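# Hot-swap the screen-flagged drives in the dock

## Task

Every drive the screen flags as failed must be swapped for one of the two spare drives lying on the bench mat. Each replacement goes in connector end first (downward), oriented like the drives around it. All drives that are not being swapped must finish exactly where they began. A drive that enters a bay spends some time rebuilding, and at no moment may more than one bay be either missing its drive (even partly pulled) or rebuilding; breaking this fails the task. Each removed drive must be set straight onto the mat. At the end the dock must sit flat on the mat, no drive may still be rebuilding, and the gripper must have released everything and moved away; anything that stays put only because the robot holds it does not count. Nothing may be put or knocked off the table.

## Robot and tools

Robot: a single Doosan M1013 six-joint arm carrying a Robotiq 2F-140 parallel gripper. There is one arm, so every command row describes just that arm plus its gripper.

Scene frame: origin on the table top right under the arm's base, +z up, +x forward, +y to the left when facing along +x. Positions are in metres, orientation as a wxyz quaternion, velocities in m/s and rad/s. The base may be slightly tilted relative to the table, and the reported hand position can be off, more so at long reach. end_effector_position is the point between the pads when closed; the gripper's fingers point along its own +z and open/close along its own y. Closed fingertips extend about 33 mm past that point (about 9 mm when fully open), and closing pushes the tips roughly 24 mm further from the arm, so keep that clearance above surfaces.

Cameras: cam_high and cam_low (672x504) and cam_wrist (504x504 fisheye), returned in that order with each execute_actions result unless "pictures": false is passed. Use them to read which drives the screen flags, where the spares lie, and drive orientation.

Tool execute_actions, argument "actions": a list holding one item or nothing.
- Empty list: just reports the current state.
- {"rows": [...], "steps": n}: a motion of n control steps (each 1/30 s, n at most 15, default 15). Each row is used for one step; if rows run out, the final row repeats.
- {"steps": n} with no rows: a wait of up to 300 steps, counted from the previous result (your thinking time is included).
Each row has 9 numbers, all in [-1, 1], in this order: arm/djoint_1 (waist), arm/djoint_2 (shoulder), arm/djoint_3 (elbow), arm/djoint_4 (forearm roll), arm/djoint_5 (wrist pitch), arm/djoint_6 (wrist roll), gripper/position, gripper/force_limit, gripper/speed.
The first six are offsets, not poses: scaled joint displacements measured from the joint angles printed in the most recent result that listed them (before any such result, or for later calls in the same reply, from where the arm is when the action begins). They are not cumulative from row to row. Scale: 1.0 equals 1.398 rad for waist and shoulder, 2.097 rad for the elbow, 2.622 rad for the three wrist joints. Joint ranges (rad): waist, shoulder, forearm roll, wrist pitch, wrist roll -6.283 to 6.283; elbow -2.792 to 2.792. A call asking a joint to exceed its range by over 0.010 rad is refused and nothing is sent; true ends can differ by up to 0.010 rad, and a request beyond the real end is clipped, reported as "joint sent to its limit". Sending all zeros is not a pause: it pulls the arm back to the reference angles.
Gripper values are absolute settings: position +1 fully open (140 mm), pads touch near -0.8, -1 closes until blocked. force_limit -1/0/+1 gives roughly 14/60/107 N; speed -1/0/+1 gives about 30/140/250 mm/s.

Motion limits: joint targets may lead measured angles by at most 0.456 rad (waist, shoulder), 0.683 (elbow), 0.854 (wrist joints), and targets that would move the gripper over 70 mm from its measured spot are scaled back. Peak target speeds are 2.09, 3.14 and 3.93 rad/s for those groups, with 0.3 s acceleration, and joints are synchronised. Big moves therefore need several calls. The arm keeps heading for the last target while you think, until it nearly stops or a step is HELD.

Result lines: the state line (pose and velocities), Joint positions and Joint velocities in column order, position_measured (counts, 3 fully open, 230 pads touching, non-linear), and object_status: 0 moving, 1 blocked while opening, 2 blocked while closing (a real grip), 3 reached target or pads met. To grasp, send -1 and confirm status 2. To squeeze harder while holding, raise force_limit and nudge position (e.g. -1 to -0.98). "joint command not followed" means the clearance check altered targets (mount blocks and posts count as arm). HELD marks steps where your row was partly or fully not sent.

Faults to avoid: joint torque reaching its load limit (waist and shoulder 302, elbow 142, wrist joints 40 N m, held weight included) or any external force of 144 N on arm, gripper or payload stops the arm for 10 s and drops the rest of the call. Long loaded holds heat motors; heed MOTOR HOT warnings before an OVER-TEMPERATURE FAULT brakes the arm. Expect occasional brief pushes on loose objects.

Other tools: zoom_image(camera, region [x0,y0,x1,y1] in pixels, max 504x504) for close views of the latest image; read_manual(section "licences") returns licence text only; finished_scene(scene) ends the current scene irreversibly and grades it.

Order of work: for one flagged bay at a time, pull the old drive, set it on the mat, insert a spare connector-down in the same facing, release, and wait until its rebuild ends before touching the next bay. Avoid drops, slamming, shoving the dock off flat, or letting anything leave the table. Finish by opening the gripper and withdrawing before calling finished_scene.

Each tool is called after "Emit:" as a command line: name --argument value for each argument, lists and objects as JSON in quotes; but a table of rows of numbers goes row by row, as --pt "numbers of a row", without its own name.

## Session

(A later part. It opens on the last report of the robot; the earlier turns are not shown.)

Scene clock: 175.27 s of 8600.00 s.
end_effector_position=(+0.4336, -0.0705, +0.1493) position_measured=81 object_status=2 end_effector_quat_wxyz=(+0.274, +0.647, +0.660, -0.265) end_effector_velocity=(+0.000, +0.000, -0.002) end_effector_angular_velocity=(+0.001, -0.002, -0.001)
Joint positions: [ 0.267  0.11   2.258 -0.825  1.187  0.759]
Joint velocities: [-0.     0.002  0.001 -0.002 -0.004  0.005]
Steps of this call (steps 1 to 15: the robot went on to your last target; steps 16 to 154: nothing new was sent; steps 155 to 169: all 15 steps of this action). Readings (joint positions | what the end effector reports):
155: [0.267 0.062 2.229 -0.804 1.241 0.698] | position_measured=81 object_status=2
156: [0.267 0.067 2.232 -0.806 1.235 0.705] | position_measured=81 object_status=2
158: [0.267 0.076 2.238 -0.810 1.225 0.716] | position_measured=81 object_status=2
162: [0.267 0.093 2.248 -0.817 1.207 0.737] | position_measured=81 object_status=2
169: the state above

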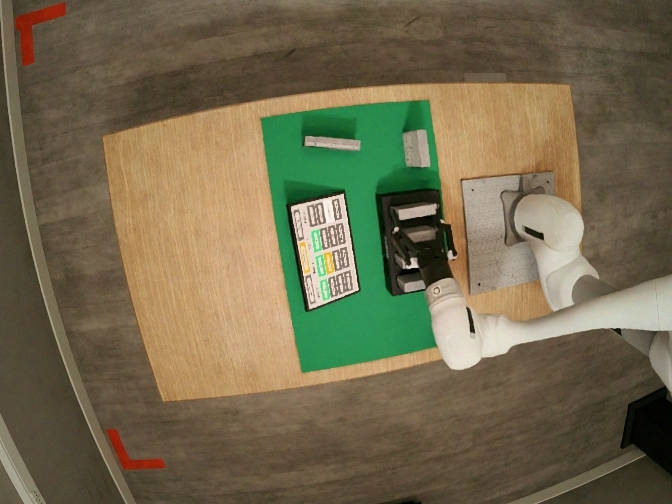

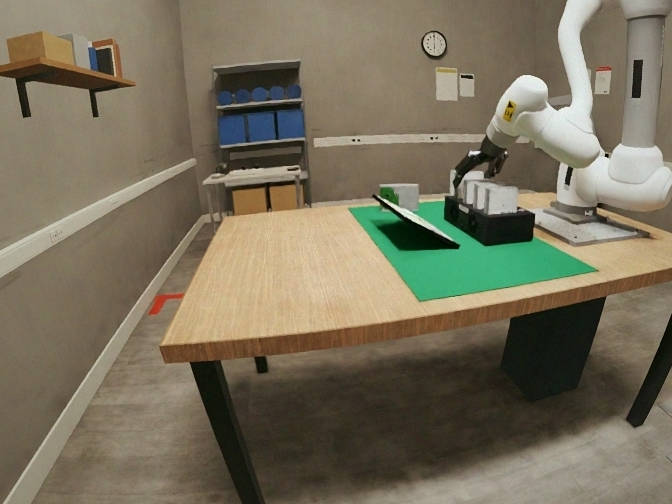

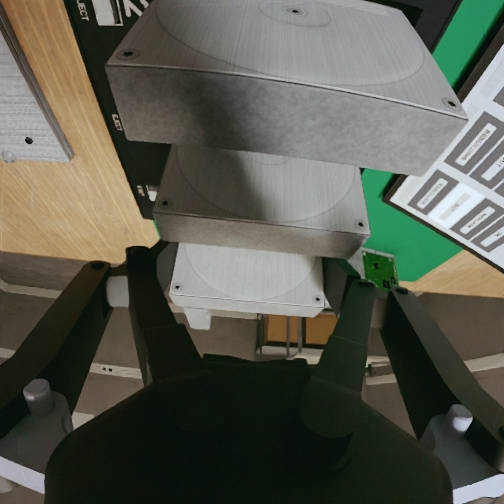

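Emit:
execute_actions --actions '[{"rows":[[0,0,0,0,0,0,0.7,1,0]],"steps":12}]' --pictures false

Emit:
execute_actions --actions '[{"rows":[[0,-0.035,-0.0143,0.008,0.021,-0.0235,0.7,1,0],[0,-0.035,-0.0143,0.008,0.021,-0.0235,0.7,1,0],[0,-0.035,-0.0143,0.008,0.021,-0.0235,0.7,1,0],[0,-0.035,-0.0143,0.008,0.021,-0.0235,0.7,1,0],[0,-0.066,-0.03,0.015,0.0416,-0.0454,0.7,1,0],[0,-0.066,-0.03,0.015,0.0416,-0.0454,0.7,1,0],[0,-0.066,-0.03,0.015,0.0416,-0.0454,0.7,1,0],[0,-0.12,-0.07,0.025,0.08,-0.08,0.7,1,0]]}]' --pictures false

Emit:
execute_actions --actions '[{"steps":10}]'

Scene clock: 183.70 s of 8600.00 s.
end_effector_position=(+0.4336, -0.0705, +0.1493) position_measured=41 object_status=0 end_effector_quat_wxyz=(+0.274, +0.647, +0.660, -0.265) end_effector_velocity=(+0.000, +0.000, -0.000) end_effector_angular_velocity=(+0.002, -0.001, -0.002)
Joint positions: [ 0.267  0.11   2.259 -0.826  1.187  0.759]
Joint velocities: [-0.001 -0.    -0.001  0.002 -0.    -0.   ]
Steps of this call (steps 1 to 15: the robot went on to your last target; steps 16 to 241: nothing new was sent; steps 242 to 253: all 12 steps of this action). Readings (joint positions | what the end effector reports):
242: [0.267 0.111 2.259 -0.826 1.187 0.759] | position_measured=81 object_status=0
243: [0.267 0.111 2.259 -0.826 1.187 0.759] | position_measured=81 object_status=0
245: [0.267 0.111 2.259 -0.826 1.187 0.759] | position_measured=60 object_status=0
249: [0.267 0.111 2.259 -0.826 1.187 0.759] | position_measured=41 object_status=0
253: the state above

Scene clock: 184.20 s of 8600.00 s.
end_effector_position=(+0.4368, -0.0687, +0.2901) position_measured=41 object_status=3 end_effector_quat_wxyz=(+0.278, +0.654, +0.655, -0.257) end_effector_velocity=(-0.004, -0.001, +0.005) end_effector_angular_velocity=(-0.006, +0.017, -0.000)
Joint positions: [ 0.267 -0.057  2.112 -0.76   1.396  0.55 ]
Joint velocities: [-0.    -0.003 -0.005  0.002  0.019 -0.018]
Steps of this call (steps 1 to 15: all 15 steps of this action). Readings (joint positions | what the end effector reports):
1: [0.267 0.110 2.258 -0.825 1.188 0.758] | position_measured=41 object_status=0
2: [0.267 0.104 2.255 -0.822 1.195 0.750] | position_measured=41 object_status=3
4: [0.267 0.075 2.237 -0.811 1.226 0.715] | position_measured=41 object_status=3
8: [0.267 0.026 2.201 -0.790 1.286 0.650] | position_measured=41 object_status=3
15: the state above

Scene clock: 184.53 s of 8600.00 s.
end_effector_position=(+0.4368, -0.0687, +0.2907) position_measured=41 object_status=3 end_effector_quat_wxyz=(+0.278, +0.655, +0.655, -0.257) end_effector_velocity=(-0.001, -0.000, -0.001) end_effector_angular_velocity=(-0.000, +0.002, -0.001)
Joint positions: [ 0.267 -0.057  2.112 -0.76   1.397  0.549]
Joint velocities: [-0.    -0.     0.002  0.     0.     0.   ]
Steps of this call (steps 1 to 10: the robot went on to your last target). Readings (joint positions | what the end effector reports):
1: [0.267 -0.057 2.112 -0.760 1.396 0.550] | position_measured=41 object_status=3
2: [0.267 -0.057 2.112 -0.760 1.397 0.549] | position_measured=41 object_status=3
4: [0.267 -0.057 2.112 -0.760 1.397 0.549] | position_measured=41 object_status=3
8: [0.267 -0.057 2.112 -0.760 1.397 0.549] | position_measured=41 object_status=3
10: the state above

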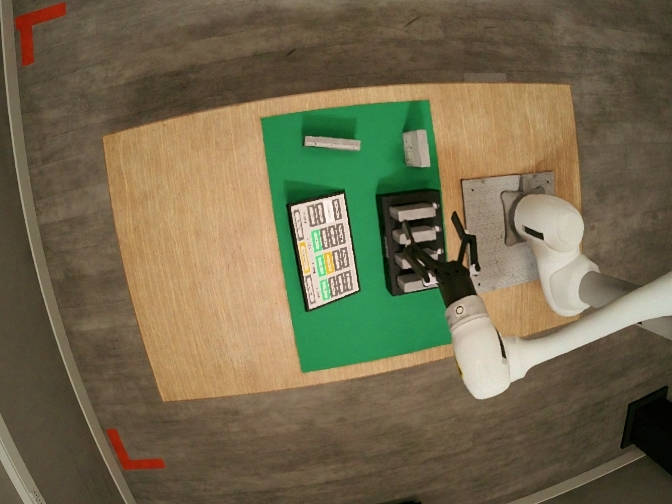

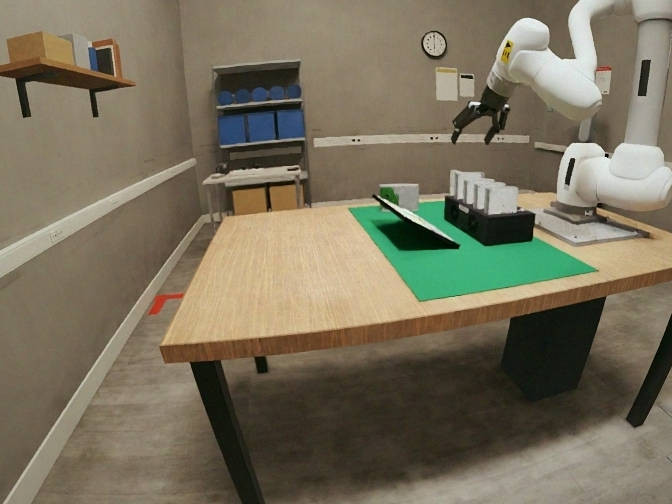

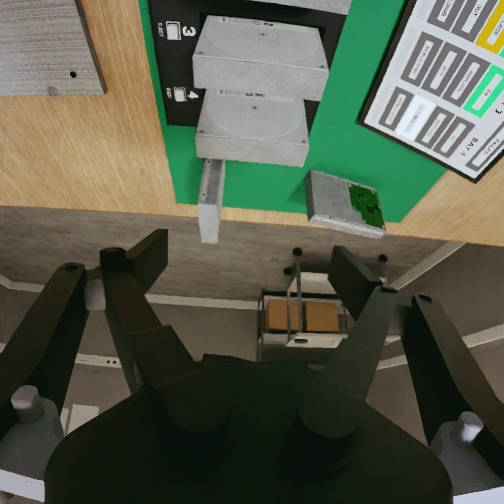

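Emit:
execute_actions --actions '[{"rows":[[-0.3991,-0.0674,-0.0476,0.2899,-0.0444,-0.9153,-1,0,0]]}]' --pictures false

Emit:
execute_actions --actions '[{"steps":40}]'

Scene clock: 187.60 s of 8600.00 s.
end_effector_position=(+0.4257, -0.0812, +0.2801) position_measured=145 object_status=0 end_effector_quat_wxyz=(-0.001, +0.501, +0.864, -0.041) end_effector_velocity=(+0.054, -0.026, +0.056) end_effector_angular_velocity=(+0.670, -0.098, +3.005)
Joint positions: [-0.23  -0.141  2.023 -0.083  1.293 -0.701]
Joint velocities: [-0.473 -0.074 -0.075  0.598 -0.092 -3.663]
Steps of this call (steps 1 to 15: the robot went on to your last target; steps 16 to 77: nothing new was sent; steps 78 to 92: all 15 steps of this action). Readings (joint positions | what the end effector reports):
78: [0.266 -0.057 2.112 -0.759 1.397 0.548] | position_measured=41 object_status=0
79: [0.260 -0.059 2.110 -0.748 1.395 0.536] | position_measured=46 object_status=0
81: [0.225 -0.066 2.103 -0.689 1.386 0.469] | position_measured=61 object_status=0
85: [0.061 -0.099 2.068 -0.424 1.345 0.162] | position_measured=92 object_status=0
92: the state above

Scene clock: 188.93 s of 8600.00 s.
end_effector_position=(+0.4346, -0.0838, +0.2892) position_measured=233 object_status=3 end_effector_quat_wxyz=(+0.003, -0.007, +1.000, +0.001) end_effector_velocity=(+0.001, +0.000, +0.001) end_effector_angular_velocity=(-0.000, -0.001, +0.001)
Joint positions: [-0.291 -0.152  2.012 -0.     1.28  -1.85 ]
Joint velocities: [ 0.001  0.    -0.001  0.     0.    -0.   ]
Steps of this call (steps 1 to 30: the robot went on to your last target; steps 31 to 40: nothing new was sent). Readings (joint positions | what the end effector reports):
1: [-0.244 -0.144 2.020 -0.065 1.290 -0.825] | position_measured=152 object_status=0
2: [-0.254 -0.145 2.019 -0.051 1.288 -0.950] | position_measured=160 object_status=0
4: [-0.268 -0.148 2.016 -0.031 1.285 -1.198] | position_measured=175 object_status=0
8: [-0.285 -0.151 2.013 -0.008 1.282 -1.619] | position_measured=206 object_status=0
40: the state above
The arm was judged still, so your last target was given up. Only a new action makes it travel on or press farther. Fingers that are still opening or closing keep moving.

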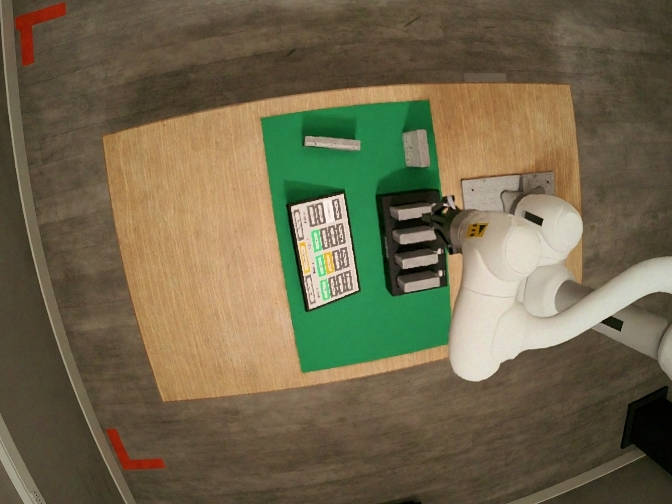

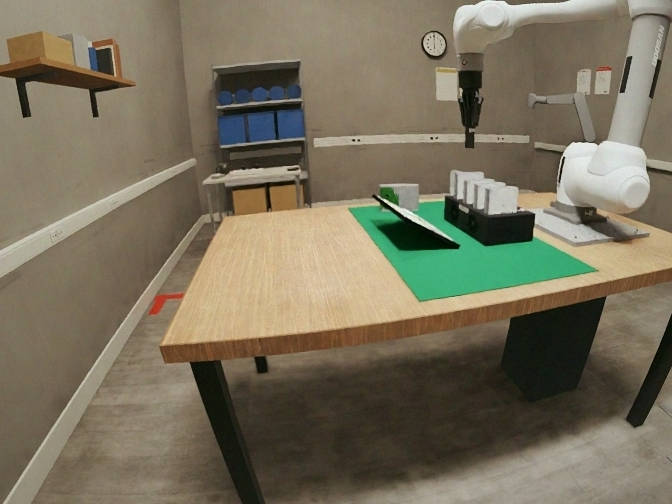

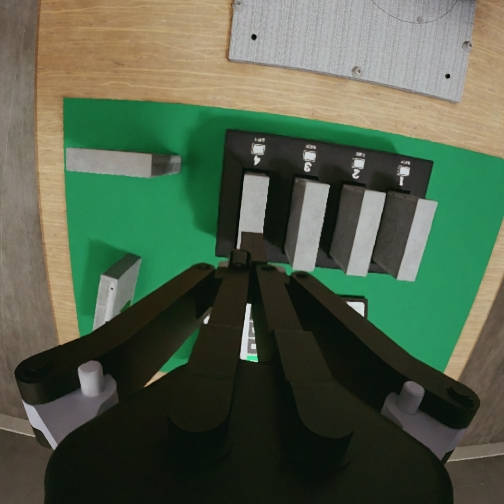

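Emit:
execute_actions --actions '[{"rows":[[0,0.017,0.0267,0,-0.03,0,-1,0,0],[0,0.017,0.0267,0,-0.03,0,-1,0,0],[0,0.017,0.0267,0,-0.03,0,-1,0,0],[0,0.017,0.0267,0,-0.03,0,-1,0,0],[0,0.0355,0.0486,0,-0.0574,0,-1,0,0]]}]' --pictures false

Emit:
execute_actions --actions '[{"rows":[[0,0.003,0.003,0,-0.004,0,-1,0,0],[0,0.003,0.003,0,-0.004,0,-1,0,0],[0,0.003,0.003,0,-0.004,0,-1,0,0],[0,0.003,0.003,0,-0.004,0,-1,0,0],[0,0.006,0.006,0,-0.008,0,-1,0,0],[0,0.006,0.006,0,-0.008,0,-1,0,0],[0,0.006,0.006,0,-0.008,0,-1,0,0],[0,0.006,0.006,0,-0.008,0,-1,0,0],[0,0.009,0.009,0,-0.012,0,-1,0,0]]}]'

Scene clock: 195.27 s of 8600.00 s.
end_effector_position=(+0.4349, -0.0836, +0.2142) position_measured=233 object_status=3 end_effector_quat_wxyz=(+0.002, -0.007, +1.000, +0.001) end_effector_velocity=(+0.000, +0.000, -0.000) end_effector_angular_velocity=(-0.000, +0.000, -0.001)
Joint positions: [-0.291 -0.102  2.114 -0.     1.13  -1.85 ]
Joint velocities: [ 0.001  0.001  0.    -0.    -0.     0.001]
Steps of this call (steps 1 to 175: nothing new was sent; steps 176 to 190: all 15 steps of this action). Readings (joint positions | what the end effector reports):
176: [-0.291 -0.151 2.013 -0.000 1.279 -1.850] | position_measured=233 object_status=3
177: [-0.291 -0.148 2.020 0.000 1.267 -1.850] | position_measured=233 object_status=3
179: [-0.291 -0.133 2.055 0.000 1.220 -1.850] | position_measured=233 object_status=3
183: [-0.291 -0.106 2.106 -0.000 1.143 -1.850] | position_measured=233 object_status=3
190: the state above

Scene clock: 195.77 s of 8600.00 s.
end_effector_position=(+0.4350, -0.0836, +0.1992) position_measured=233 object_status=3 end_effector_quat_wxyz=(+0.002, -0.007, +1.000, +0.001) end_effector_velocity=(+0.001, +0.001, -0.000) end_effector_angular_velocity=(+0.001, -0.001, -0.000)
Joint positions: [-0.291 -0.089  2.133 -0.     1.099 -1.85 ]
Joint velocities: [ 0.     0.001  0.     0.002 -0.002 -0.001]
Steps of this call (steps 1 to 15: all 15 steps of this action). Readings (joint positions | what the end effector reports):
1: [-0.291 -0.102 2.114 -0.000 1.129 -1.850] | position_measured=233 object_status=3
2: [-0.291 -0.100 2.117 -0.000 1.124 -1.850] | position_measured=233 object_status=3
4: [-0.291 -0.098 2.120 -0.000 1.120 -1.850] | position_measured=233 object_status=3
8: [-0.291 -0.094 2.126 -0.000 1.110 -1.850] | position_measured=233 object_status=3
15: the state above

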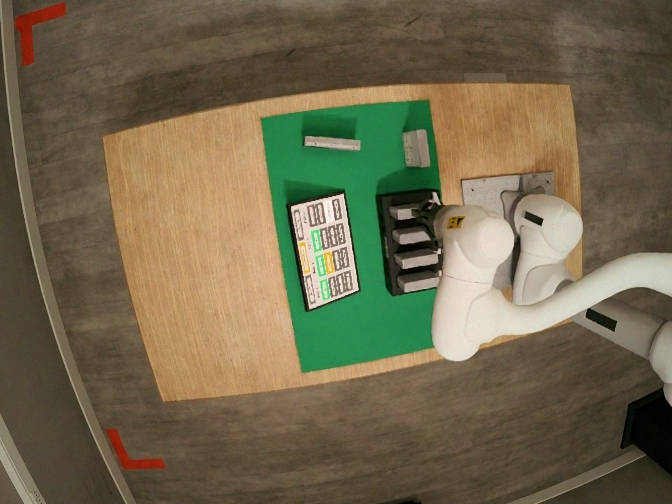

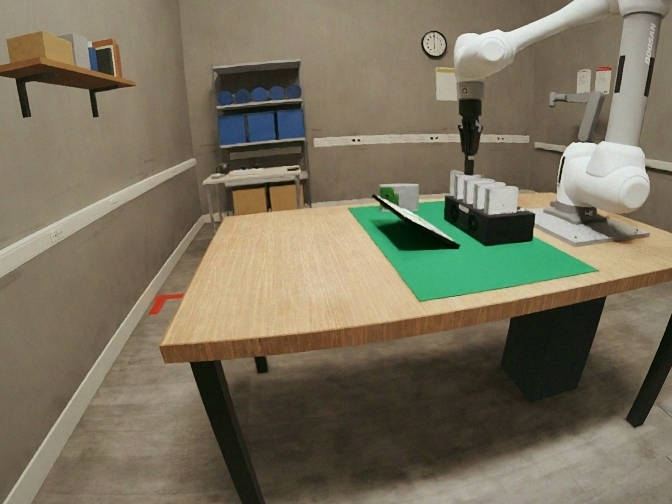

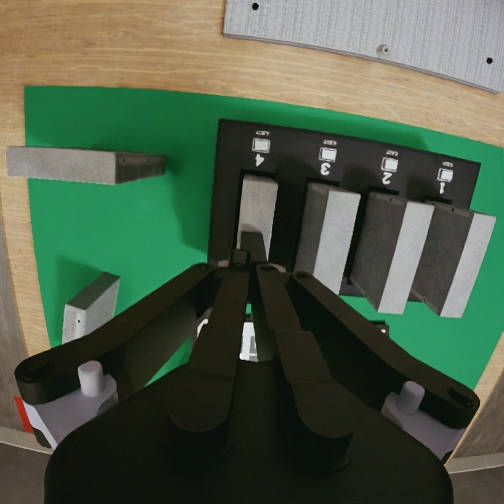

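Emit:
execute_actions --actions '[{"rows":[[0,0.0016,0.0015,0,-0.002,0,-1,0,0],[0,0.0016,0.0015,0,-0.002,0,-1,0,0],[0,0.0016,0.0015,0,-0.002,0,-1,0,0],[0,0.0016,0.0015,0,-0.002,0,-1,0,0],[0,0.0032,0.003,0,-0.004,0,-1,0,0]]}]'

Scene clock: 200.37 s of 8600.00 s.
end_effector_position=(+0.4350, -0.0836, +0.1941) position_measured=233 object_status=3 end_effector_quat_wxyz=(+0.002, -0.007, +1.000, +0.001) end_effector_velocity=(+0.001, +0.000, +0.001) end_effector_angular_velocity=(+0.000, -0.002, -0.001)
Joint positions: [-0.291 -0.085  2.139 -0.     1.088 -1.85 ]
Joint velocities: [ 0.001 -0.    -0.001  0.001 -0.     0.001]
Steps of this call (steps 1 to 15: the robot went on to your last target; steps 16 to 123: nothing new was sent; steps 124 to 138: all 15 steps of this action). Readings (joint positions | what the end effector reports):
124: [-0.291 -0.089 2.133 -0.000 1.098 -1.850] | position_measured=233 object_status=3
125: [-0.291 -0.088 2.134 -0.000 1.096 -1.850] | position_measured=233 object_status=3
127: [-0.291 -0.087 2.135 -0.000 1.094 -1.850] | position_measured=233 object_status=3
131: [-0.291 -0.085 2.139 -0.000 1.088 -1.850] | position_measured=233 object_status=3
138: the state above

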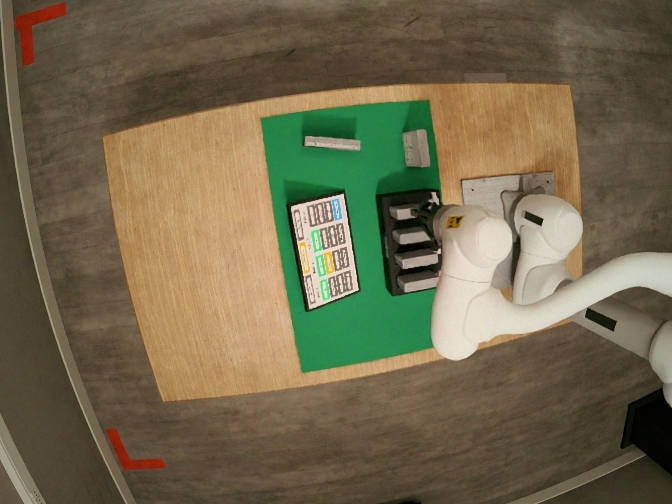

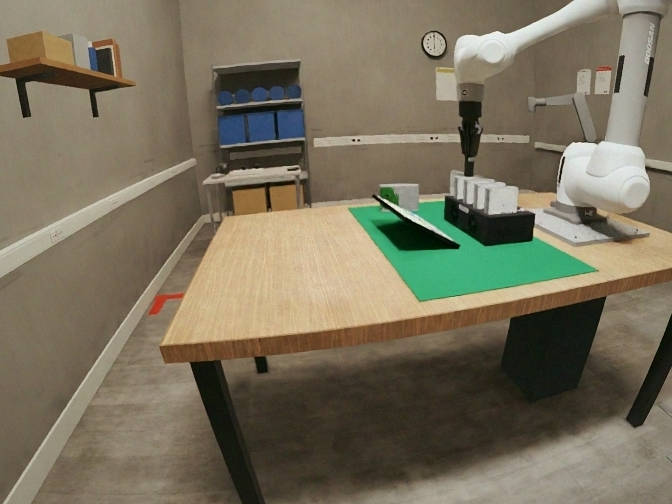

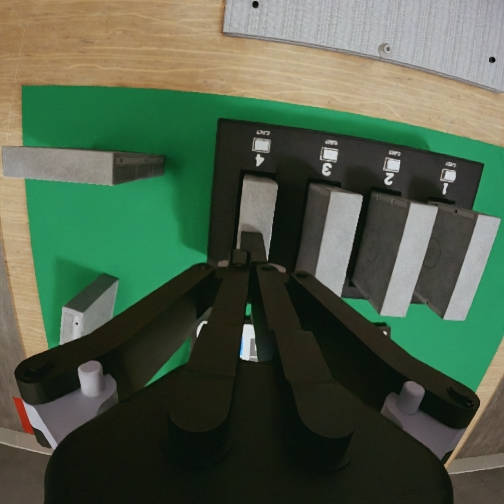

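Emit:
execute_actions --actions '[{"rows":[[0,0.001,0.0009,0,-0.0012,0,-1,0,0],[0,0.001,0.0009,0,-0.0012,0,-1,0,0],[0,0.001,0.0009,0,-0.0012,0,-1,0,0],[0,0.001,0.0009,0,-0.0012,0,-1,0,0],[0,0.001,0.0009,0,-0.0012,0,-1,0,0],[0,0.001,0.0009,0,-0.0012,0,-1,0,0],[0,-0.047,-0.0605,0,0.073,0,-1,0,0]]}]' --pictures false

Emit:
execute_actions --actions '[{"steps":10}]' --pictures false

Emit:
execute_actions --actions '[{"rows":[[-0.1488,0.2474,-0.169,0,0.0036,-0.0732,0,0,0]]}]' --pictures false

Emit:
execute_actions --actions '[{"steps":30}]'

Scene clock: 210.37 s of 8600.00 s.
end_effector_position=(+0.4352, -0.0840, +0.2880) position_measured=233 object_status=3 end_effector_quat_wxyz=(+0.003, -0.007, +1.000, +0.001) end_effector_velocity=(-0.007, +0.002, +0.023) end_effector_angular_velocity=(+0.004, +0.017, +0.001)
Joint positions: [-0.291 -0.15   2.013 -0.     1.277 -1.85 ]
Joint velocities: [ 0.001 -0.015 -0.032 -0.001  0.064  0.   ]
Steps of this call (steps 1 to 15: the robot went on to your last target; steps 16 to 285: nothing new was sent; steps 286 to 300: all 15 steps of this action). Readings (joint positions | what the end effector reports):
286: [-0.291 -0.085 2.139 -0.000 1.088 -1.850] | position_measured=233 object_status=3
287: [-0.291 -0.084 2.140 -0.000 1.086 -1.850] | position_measured=233 object_status=3
289: [-0.291 -0.084 2.140 -0.000 1.085 -1.850] | position_measured=233 object_status=3
293: [-0.291 -0.087 2.135 -0.000 1.096 -1.850] | position_measured=233 object_status=3
300: the state above

Scene clock: 210.70 s of 8600.00 s.
end_effector_position=(+0.4350, -0.0839, +0.2888) position_measured=233 object_status=3 end_effector_quat_wxyz=(+0.003, -0.007, +1.000, +0.001) end_effector_velocity=(-0.001, +0.000, -0.001) end_effector_angular_velocity=(-0.000, +0.002, +0.000)
Joint positions: [-0.291 -0.151  2.012 -0.     1.279 -1.85 ]
Joint velocities: [ 0.    -0.     0.001 -0.001  0.     0.   ]
Steps of this call (steps 1 to 10: the robot went on to your last target). Readings (joint positions | what the end effector reports):
1: [-0.291 -0.150 2.013 -0.000 1.278 -1.850] | position_measured=233 object_status=3
2: [-0.291 -0.150 2.012 -0.000 1.279 -1.850] | position_measured=233 object_status=3
4: [-0.291 -0.151 2.012 -0.000 1.279 -1.850] | position_measured=233 object_status=3
8: [-0.291 -0.151 2.012 -0.000 1.279 -1.850] | position_measured=233 object_status=3
10: the state above

Scene clock: 211.20 s of 8600.00 s.
end_effector_position=(+0.5822, -0.2433, +0.2930) position_measured=130 object_status=0 end_effector_quat_wxyz=(+0.002, +0.001, +1.000, +0.001) end_effector_velocity=(+0.253, -0.384, -0.053) end_effector_angular_velocity=(+0.001, +0.005, -0.034)
Joint positions: [-0.474  0.153  1.701 -0.     1.288 -2.018]
Joint velocities: [-0.374  0.623 -0.634 -0.001  0.015 -0.34 ]
Steps of this call (steps 1 to 15: all 15 steps of this action). Readings (joint positions | what the end effector reports):
1: [-0.292 -0.150 2.011 -0.000 1.279 -1.851] | position_measured=233 object_status=0
2: [-0.295 -0.144 2.005 -0.000 1.280 -1.854] | position_measured=233 object_status=0
4: [-0.316 -0.109 1.968 -0.000 1.281 -1.874] | position_measured=212 object_status=0
8: [-0.376 -0.010 1.867 -0.000 1.283 -1.928] | position_measured=182 object_status=0
15: the state above

Scene clock: 212.20 s of 8600.00 s.
end_effector_position=(+0.5991, -0.2701, +0.2890) position_measured=129 object_status=3 end_effector_quat_wxyz=(+0.002, +0.002, +1.000, +0.001) end_effector_velocity=(-0.001, -0.000, -0.001) end_effector_angular_velocity=(-0.000, +0.003, +0.000)
Joint positions: [-0.499  0.195  1.658 -0.     1.289 -2.042]
Joint velocities: [-0.     0.     0.002 -0.002  0.    -0.   ]
Steps of this call (steps 1 to 30: the robot went on to your last target). Readings (joint positions | what the end effector reports):
1: [-0.485 0.172 1.682 -0.000 1.288 -2.029] | position_measured=129 object_status=0
2: [-0.493 0.185 1.668 -0.000 1.288 -2.036] | position_measured=129 object_status=0
4: [-0.499 0.195 1.658 -0.000 1.289 -2.042] | position_measured=129 object_status=0
8: [-0.499 0.195 1.658 -0.000 1.289 -2.042] | position_measured=129 object_status=3
30: the state above
The arm was judged still, so your last target was given up. Only a new action makes it travel on or press farther. Fingers that are still opening or closing keep moving.

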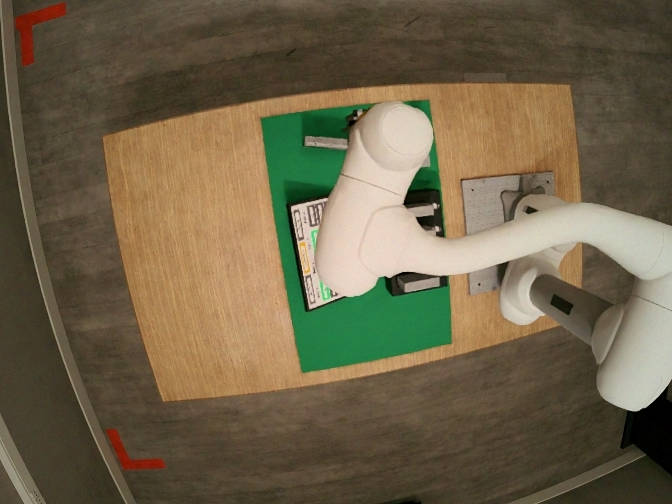

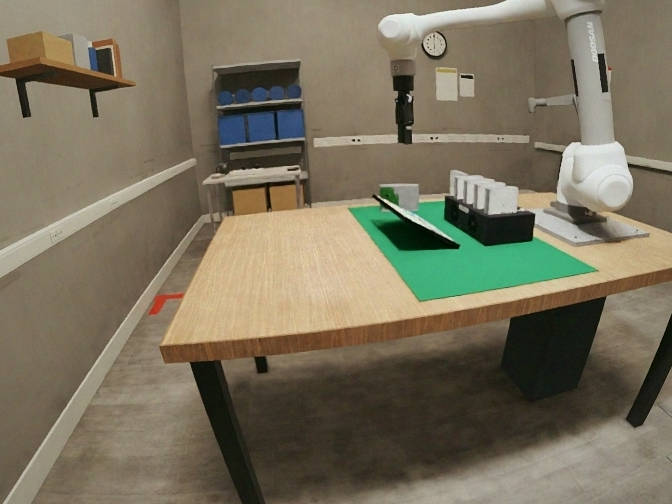

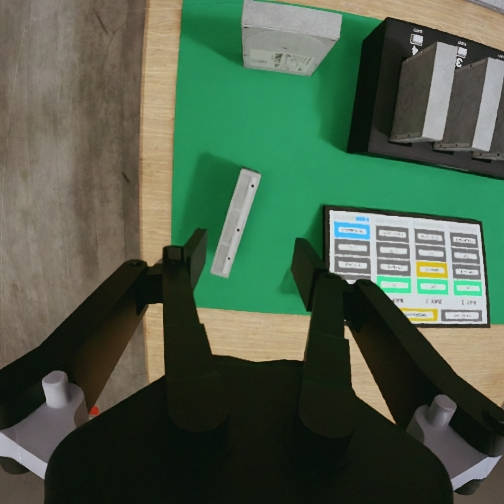

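Emit:
execute_actions --actions '[{"rows":[[0,0,0,0.4933,-0.3622,0.7593,0,0,0]]}]' --pictures false

Emit:
execute_actions --actions '[{"steps":40}]' --pictures false

Emit:
execute_actions --actions '[{"rows":[[-0.1463,-0.1305,0.3083,0,0,0,0,0,0]]}]' --pictures false

Emit:
execute_actions --actions '[{"steps":40}]'

Scene clock: 235.90 s of 8600.00 s.
end_effector_position=(+0.8049, -0.2307, +0.3647) position_measured=129 object_status=3 end_effector_quat_wxyz=(+0.273, +0.399, +0.853, +0.199) end_effector_velocity=(+0.364, +0.011, +0.295) end_effector_angular_velocity=(+1.732, -1.092, -2.094)
Joint positions: [-0.499  0.195  1.658  0.57   0.805 -1.47 ]
Joint velocities: [-0.001 -0.     0.001  1.462 -0.943  1.551]
Steps of this call (steps 1 to 696: nothing new was sent; steps 697 to 711: all 15 steps of this action). Readings (joint positions | what the end effector reports):
697: [-0.499 0.195 1.658 0.001 1.287 -2.041] | position_measured=129 object_status=3
698: [-0.499 0.195 1.658 0.013 1.275 -2.029] | position_measured=129 object_status=3
700: [-0.499 0.195 1.658 0.079 1.209 -1.963] | position_measured=129 object_status=3
704: [-0.499 0.195 1.658 0.245 1.048 -1.797] | position_measured=129 object_status=3
711: the state above

Scene clock: 237.23 s of 8600.00 s.
end_effector_position=(+0.9071, -0.3096, +0.5065) position_measured=129 object_status=3 end_effector_quat_wxyz=(+0.097, +0.820, +0.037, +0.564) end_effector_velocity=(-0.000, +0.001, -0.001) end_effector_angular_velocity=(+0.001, +0.001, +0.000)
Joint positions: [-0.499  0.195  1.658  1.293  0.339 -0.052]
Joint velocities: [ 0.001 -0.     0.001  0.     0.     0.001]
Steps of this call (steps 1 to 40: the robot went on to your last target). Readings (joint positions | what the end effector reports):
1: [-0.499 0.195 1.658 0.620 0.773 -1.415] | position_measured=129 object_status=3
2: [-0.499 0.195 1.658 0.669 0.741 -1.358] | position_measured=129 object_status=3
4: [-0.499 0.195 1.658 0.766 0.679 -1.231] | position_measured=129 object_status=3
8: [-0.499 0.195 1.658 0.952 0.559 -0.920] | position_measured=129 object_status=3
40: the state above

Scene clock: 237.73 s of 8600.00 s.
end_effector_position=(+0.7409, -0.3227, +0.3180) position_measured=129 object_status=3 end_effector_quat_wxyz=(+0.071, +0.881, -0.033, +0.467) end_effector_velocity=(-0.399, +0.035, -0.389) end_effector_angular_velocity=(+0.301, +0.454, -0.239)
Joint positions: [-0.609  0.097  2.005  1.293  0.339 -0.052]
Joint velocities: [-0.241 -0.215  0.758  0.     0.     0.   ]
Steps of this call (steps 1 to 15: all 15 steps of this action). Readings (joint positions | what the end effector reports):
1: [-0.500 0.195 1.658 1.293 0.339 -0.052] | position_measured=129 object_status=3
2: [-0.502 0.192 1.667 1.293 0.339 -0.052] | position_measured=129 object_status=3
4: [-0.518 0.178 1.718 1.293 0.339 -0.052] | position_measured=129 object_status=3
8: [-0.552 0.148 1.824 1.293 0.339 -0.052] | position_measured=129 object_status=3
15: the state above

Scene clock: 239.07 s of 8600.00 s.
end_effector_position=(+0.5766, -0.2851, +0.1741) position_measured=129 object_status=3 end_effector_quat_wxyz=(+0.039, +0.918, -0.097, +0.383) end_effector_velocity=(+0.001, +0.000, +0.000) end_effector_angular_velocity=(-0.001, -0.000, +0.001)
Joint positions: [-0.704  0.013  2.304  1.293  0.339 -0.052]
Joint velocities: [ 0.001  0.    -0.001  0.    -0.    -0.   ]
Steps of this call (steps 1 to 30: the robot went on to your last target; steps 31 to 40: nothing new was sent). Readings (joint positions | what the end effector reports):
1: [-0.617 0.090 2.031 1.293 0.339 -0.052] | position_measured=129 object_status=3
2: [-0.626 0.083 2.057 1.293 0.339 -0.052] | position_measured=129 object_status=3
4: [-0.642 0.068 2.108 1.293 0.339 -0.052] | position_measured=129 object_status=3
8: [-0.674 0.039 2.210 1.293 0.339 -0.052] | position_measured=129 object_status=3
40: the state above
The arm was judged still, so your last target was given up. Only a new action makes it travel on or press farther. Fingers that are still opening or closing keep moving.

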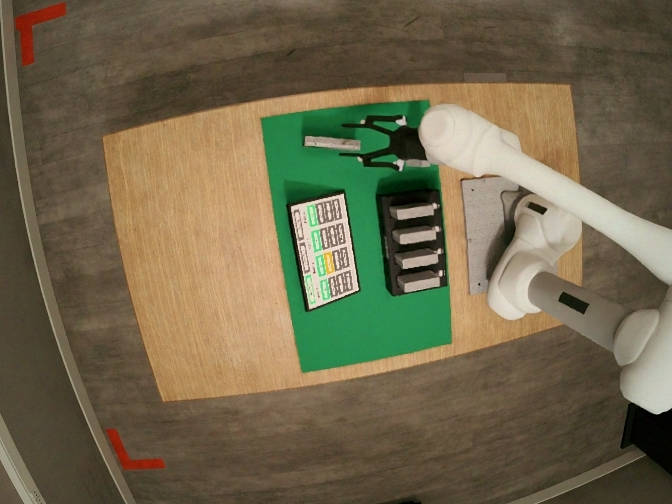

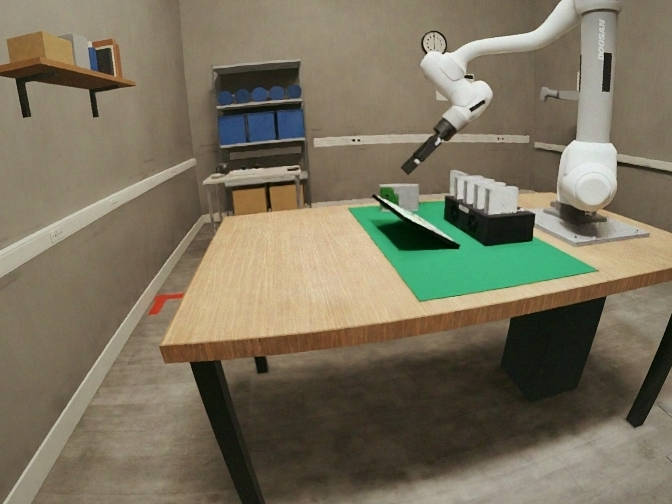

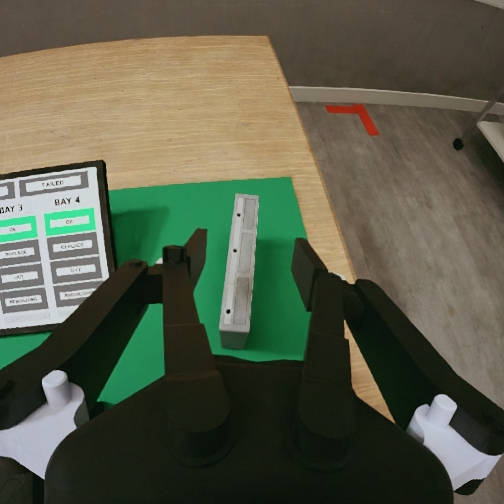

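Emit:
execute_actions --actions '[{"rows":[[0,0.0572,0.0204,0.1355,-0.0048,-0.1432,0,0,0]]}]' --pictures false

Emit:
execute_actions --actions '[{"rows":[[0,0.066,0.0162,0.1317,0.0122,-0.1394,0,0,0]]}]'

Scene clock: 242.80 s of 8600.00 s.
end_effector_position=(+0.5768, -0.2850, +0.1241) position_measured=129 object_status=3 end_effector_quat_wxyz=(+0.039, +0.918, -0.097, +0.383) end_effector_velocity=(+0.000, -0.001, +0.001) end_effector_angular_velocity=(+0.000, -0.002, -0.003)
Joint positions: [-0.704  0.093  2.347  1.648  0.327 -0.427]
Joint velocities: [-0.001  0.    -0.001  0.003 -0.    -0.001]
Steps of this call (steps 1 to 97: nothing new was sent; steps 98 to 112: all 15 steps of this action). Readings (joint positions | what the end effector reports):
98: [-0.704 0.013 2.304 1.294 0.339 -0.053] | position_measured=129 object_status=3
99: [-0.704 0.015 2.305 1.305 0.339 -0.065] | position_measured=129 object_status=3
101: [-0.704 0.029 2.313 1.369 0.337 -0.132] | position_measured=129 object_status=3
105: [-0.704 0.080 2.340 1.589 0.329 -0.364] | position_measured=129 object_status=3
112: the state above

Scene clock: 243.30 s of 8600.00 s.
end_effector_position=(+0.5771, -0.2849, +0.0743) position_measured=129 object_status=3 end_effector_quat_wxyz=(+0.039, +0.918, -0.097, +0.383) end_effector_velocity=(+0.000, -0.001, +0.000) end_effector_angular_velocity=(-0.000, -0.001, -0.002)
Joint positions: [-0.704  0.185  2.381  1.993  0.359 -0.792]
Joint velocities: [-0.001  0.    -0.     0.003 -0.    -0.002]
Steps of this call (steps 1 to 15: all 15 steps of this action). Readings (joint positions | what the end effector reports):
1: [-0.704 0.093 2.347 1.650 0.327 -0.429] | position_measured=129 object_status=3
2: [-0.704 0.096 2.348 1.661 0.329 -0.441] | position_measured=129 object_status=3
4: [-0.704 0.113 2.354 1.724 0.338 -0.507] | position_measured=129 object_status=3
8: [-0.704 0.171 2.376 1.939 0.355 -0.735] | position_measured=129 object_status=3
15: the state above

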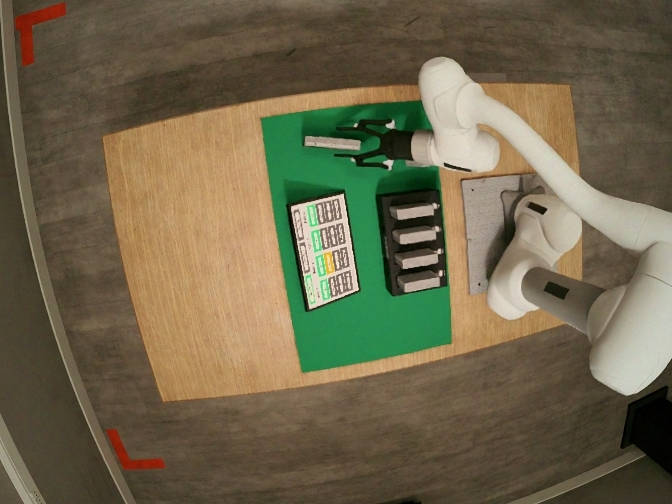

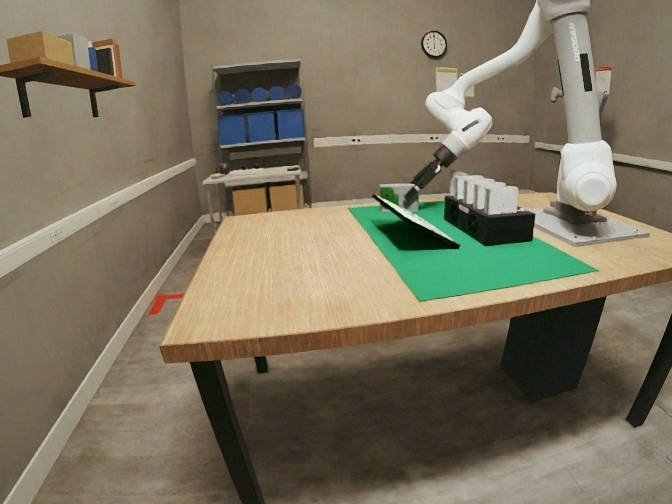

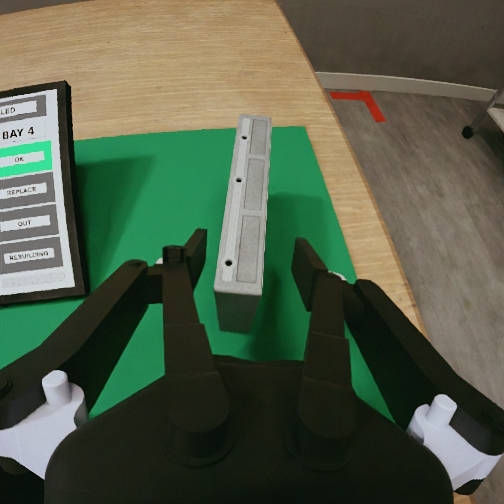

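Emit:
execute_actions --actions '[{"rows":[[0.007,0,0,0,0,0,0,1,0],[0.007,0,0,0,0,0,0,1,0],[0.007,0,0,0,0,0,0,1,0],[0.007,0,0,0,0,0,-1,1,0]]}]' --pictures false

Emit:
execute_actions --actions '[{"steps":12}]' --pictures false

Emit:
execute_actions --actions '[{"rows":[[0,-0.066,-0.0162,-0.1317,-0.0122,0.1394,-1,1,0]]}]' --pictures false

Emit:
execute_actions --actions '[{"rows":[[0,-0.0572,-0.0204,-0.1355,0.0048,0.1432,-1,1,0]]}]' --pictures false

Emit:
execute_actions --actions '[{"rows":[[0,0,0,0,0,-0.599,-1,1,0]]}]' --pictures false

Emit:
execute_actions --actions '[{"steps":15}]' --pictures false

Emit:
execute_actions --actions '[{"rows":[[0,0,0,0,0,-0.599,-1,1,0]]}]' --pictures false

Emit:
execute_actions --actions '[{"steps":15}]'

Scene clock: 256.03 s of 8600.00 s.
end_effector_position=(+0.5798, -0.2792, +0.0743) position_measured=196 object_status=0 end_effector_quat_wxyz=(+0.037, +0.918, -0.092, +0.383) end_effector_velocity=(+0.001, -0.000, +0.001) end_effector_angular_velocity=(-0.001, -0.001, +0.000)
Joint positions: [-0.694  0.185  2.381  1.993  0.359 -0.792]
Joint velocities: [ 0.001 -0.    -0.002 -0.    -0.     0.001]
Steps of this call (steps 1 to 15: the robot went on to your last target; steps 16 to 367: nothing new was sent; steps 368 to 382: all 15 steps of this action). Readings (joint positions | what the end effector reports):
368: [-0.703 0.185 2.381 1.994 0.359 -0.792] | position_measured=129 object_status=3
369: [-0.700 0.185 2.381 1.994 0.359 -0.792] | position_measured=129 object_status=3
371: [-0.695 0.185 2.381 1.994 0.359 -0.792] | position_measured=129 object_status=0
375: [-0.694 0.185 2.381 1.994 0.359 -0.792] | position_measured=157 object_status=0
382: the state above

Scene clock: 256.43 s of 8600.00 s.
end_effector_position=(+0.5798, -0.2792, +0.0743) position_measured=196 object_status=2 end_effector_quat_wxyz=(+0.037, +0.918, -0.092, +0.383) end_effector_velocity=(-0.002, +0.000, -0.001) end_effector_angular_velocity=(+0.002, +0.002, -0.002)
Joint positions: [-0.694  0.185  2.381  1.993  0.359 -0.792]
Joint velocities: [-0.002 -0.     0.003 -0.     0.     0.   ]
Steps of this call (steps 1 to 12: the robot went on to your last target). Readings (joint positions | what the end effector reports):
1: [-0.694 0.185 2.381 1.993 0.359 -0.792] | position_measured=196 object_status=0
2: [-0.694 0.185 2.381 1.993 0.359 -0.792] | position_measured=196 object_status=0
4: [-0.694 0.185 2.381 1.993 0.359 -0.792] | position_measured=196 object_status=2
8: [-0.694 0.185 2.381 1.993 0.359 -0.792] | position_measured=196 object_status=2
12: the state above

Scene clock: 256.93 s of 8600.00 s.
end_effector_position=(+0.5795, -0.2793, +0.1241) position_measured=196 object_status=2 end_effector_quat_wxyz=(+0.037, +0.918, -0.092, +0.383) end_effector_velocity=(-0.000, +0.001, -0.001) end_effector_angular_velocity=(-0.001, +0.003, +0.003)
Joint positions: [-0.694  0.093  2.347  1.648  0.327 -0.427]
Joint velocities: [ 0.001  0.     0.001 -0.004 -0.     0.001]
Steps of this call (steps 1 to 15: all 15 steps of this action). Readings (joint positions | what the end effector reports):
1: [-0.694 0.184 2.381 1.992 0.359 -0.791] | position_measured=196 object_status=2
2: [-0.694 0.182 2.380 1.980 0.358 -0.779] | position_measured=196 object_status=2
4: [-0.694 0.165 2.374 1.918 0.352 -0.712] | position_measured=196 object_status=2
8: [-0.694 0.107 2.352 1.703 0.332 -0.485] | position_measured=196 object_status=2
15: the state above

Scene clock: 257.43 s of 8600.00 s.
end_effector_position=(+0.5793, -0.2794, +0.1741) position_measured=196 object_status=2 end_effector_quat_wxyz=(+0.037, +0.918, -0.092, +0.383) end_effector_velocity=(-0.001, +0.001, -0.002) end_effector_angular_velocity=(+0.002, +0.003, +0.000)
Joint positions: [-0.694  0.013  2.304  1.293  0.339 -0.052]
Joint velocities: [-0.    -0.     0.003 -0.002  0.     0.002]
Steps of this call (steps 1 to 15: all 15 steps of this action). Readings (joint positions | what the end effector reports):
1: [-0.694 0.092 2.347 1.647 0.327 -0.425] | position_measured=196 object_status=2
2: [-0.694 0.090 2.346 1.635 0.327 -0.413] | position_measured=196 object_status=2
4: [-0.694 0.076 2.338 1.572 0.331 -0.347] | position_measured=196 object_status=2
8: [-0.694 0.026 2.311 1.353 0.338 -0.115] | position_measured=196 object_status=2
15: the state above

Scene clock: 257.93 s of 8600.00 s.
end_effector_position=(+0.5793, -0.2794, +0.1741) position_measured=196 object_status=2 end_effector_quat_wxyz=(+0.248, +0.808, +0.446, +0.294) end_effector_velocity=(+0.002, -0.000, +0.002) end_effector_angular_velocity=(-2.055, +0.405, +2.077)
Joint positions: [-0.694  0.013  2.304  1.293  0.339 -1.259]
Joint velocities: [ 0.002 -0.    -0.004 -0.001  0.    -2.947]
Steps of this call (steps 1 to 15: all 15 steps of this action). Readings (joint positions | what the end effector reports):
1: [-0.694 0.013 2.304 1.293 0.339 -0.052] | position_measured=196 object_status=2
2: [-0.694 0.013 2.304 1.293 0.339 -0.062] | position_measured=196 object_status=2
4: [-0.694 0.013 2.304 1.293 0.339 -0.126] | position_measured=196 object_status=2
8: [-0.694 0.013 2.304 1.293 0.339 -0.425] | position_measured=196 object_status=2
15: the state above

Scene clock: 258.43 s of 8600.00 s.
end_effector_position=(+0.5793, -0.2794, +0.1741) position_measured=196 object_status=2 end_effector_quat_wxyz=(+0.297, +0.715, +0.584, +0.245) end_effector_velocity=(+0.001, -0.000, +0.001) end_effector_angular_velocity=(-0.001, -0.001, +0.001)
Joint positions: [-0.694  0.013  2.304  1.293  0.339 -1.622]
Joint velocities: [-0.     0.    -0.001 -0.     0.    -0.   ]
Steps of this call (steps 1 to 15: the robot went on to your last target). Readings (joint positions | what the end effector reports):
1: [-0.694 0.013 2.304 1.293 0.339 -1.353] | position_measured=196 object_status=2
2: [-0.694 0.013 2.304 1.293 0.339 -1.433] | position_measured=196 object_status=2
4: [-0.694 0.013 2.304 1.293 0.339 -1.551] | position_measured=196 object_status=2
8: [-0.694 0.013 2.304 1.293 0.339 -1.621] | position_measured=196 object_status=2
15: the state above

Scene clock: 258.93 s of 8600.00 s.
end_effector_position=(+0.5793, -0.2794, +0.1741) position_measured=196 object_status=2 end_effector_quat_wxyz=(+0.383, +0.252, +0.888, +0.031) end_effector_velocity=(-0.000, -0.001, +0.000) end_effector_angular_velocity=(-2.020, +0.401, +2.041)
Joint positions: [-0.694  0.013  2.304  1.293  0.339 -2.841]
Joint velocities: [-0.001  0.    -0.    -0.    -0.    -2.9  ]
Steps of this call (steps 1 to 15: all 15 steps of this action). Readings (joint positions | what the end effector reports):
1: [-0.694 0.013 2.304 1.293 0.339 -1.623] | position_measured=196 object_status=2
2: [-0.694 0.013 2.304 1.293 0.339 -1.636] | position_measured=196 object_status=2
4: [-0.694 0.013 2.304 1.293 0.339 -1.702] | position_measured=196 object_status=2
8: [-0.694 0.013 2.304 1.293 0.339 -2.009] | position_measured=196 object_status=2
15: the state above

Scene clock: 259.43 s of 8600.00 s.
end_effector_position=(+0.5793, -0.2794, +0.1741) position_measured=196 object_status=2 end_effector_quat_wxyz=(+0.383, +0.093, +0.918, -0.037) end_effector_velocity=(-0.001, +0.001, -0.001) end_effector_angular_velocity=(+0.001, +0.002, +0.000)
Joint positions: [-0.694  0.013  2.304  1.293  0.339 -3.192]
Joint velocities: [-0.     0.     0.001 -0.001 -0.     0.   ]
Steps of this call (steps 1 to 15: the robot went on to your last target). Readings (joint positions | what the end effector reports):
1: [-0.694 0.013 2.304 1.293 0.339 -2.933] | position_measured=196 object_status=2
2: [-0.694 0.013 2.304 1.293 0.339 -3.012] | position_measured=196 object_status=2
4: [-0.694 0.013 2.304 1.293 0.339 -3.126] | position_measured=196 object_status=2
8: [-0.694 0.013 2.304 1.293 0.339 -3.192] | position_measured=196 object_status=2
15: the state above

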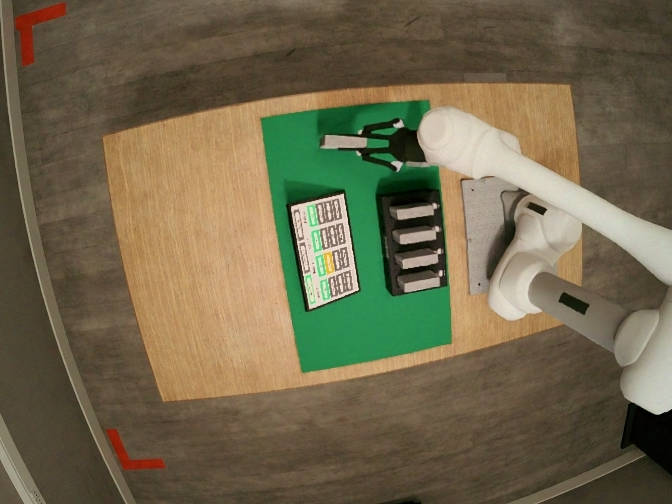

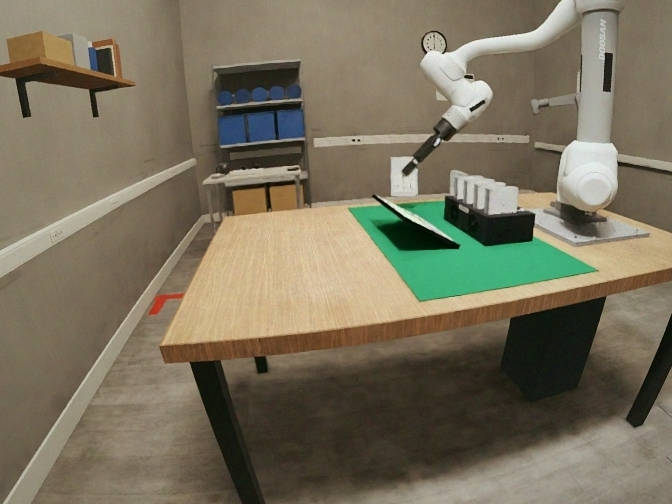

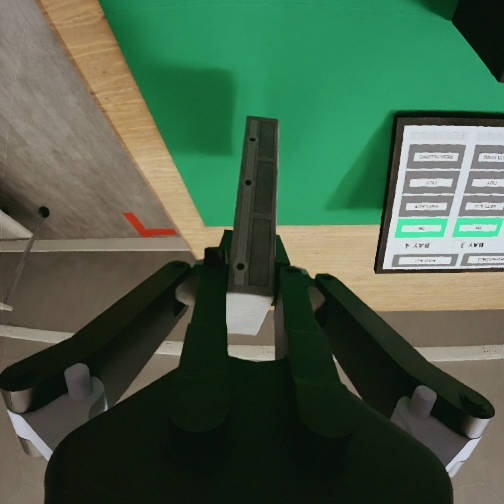

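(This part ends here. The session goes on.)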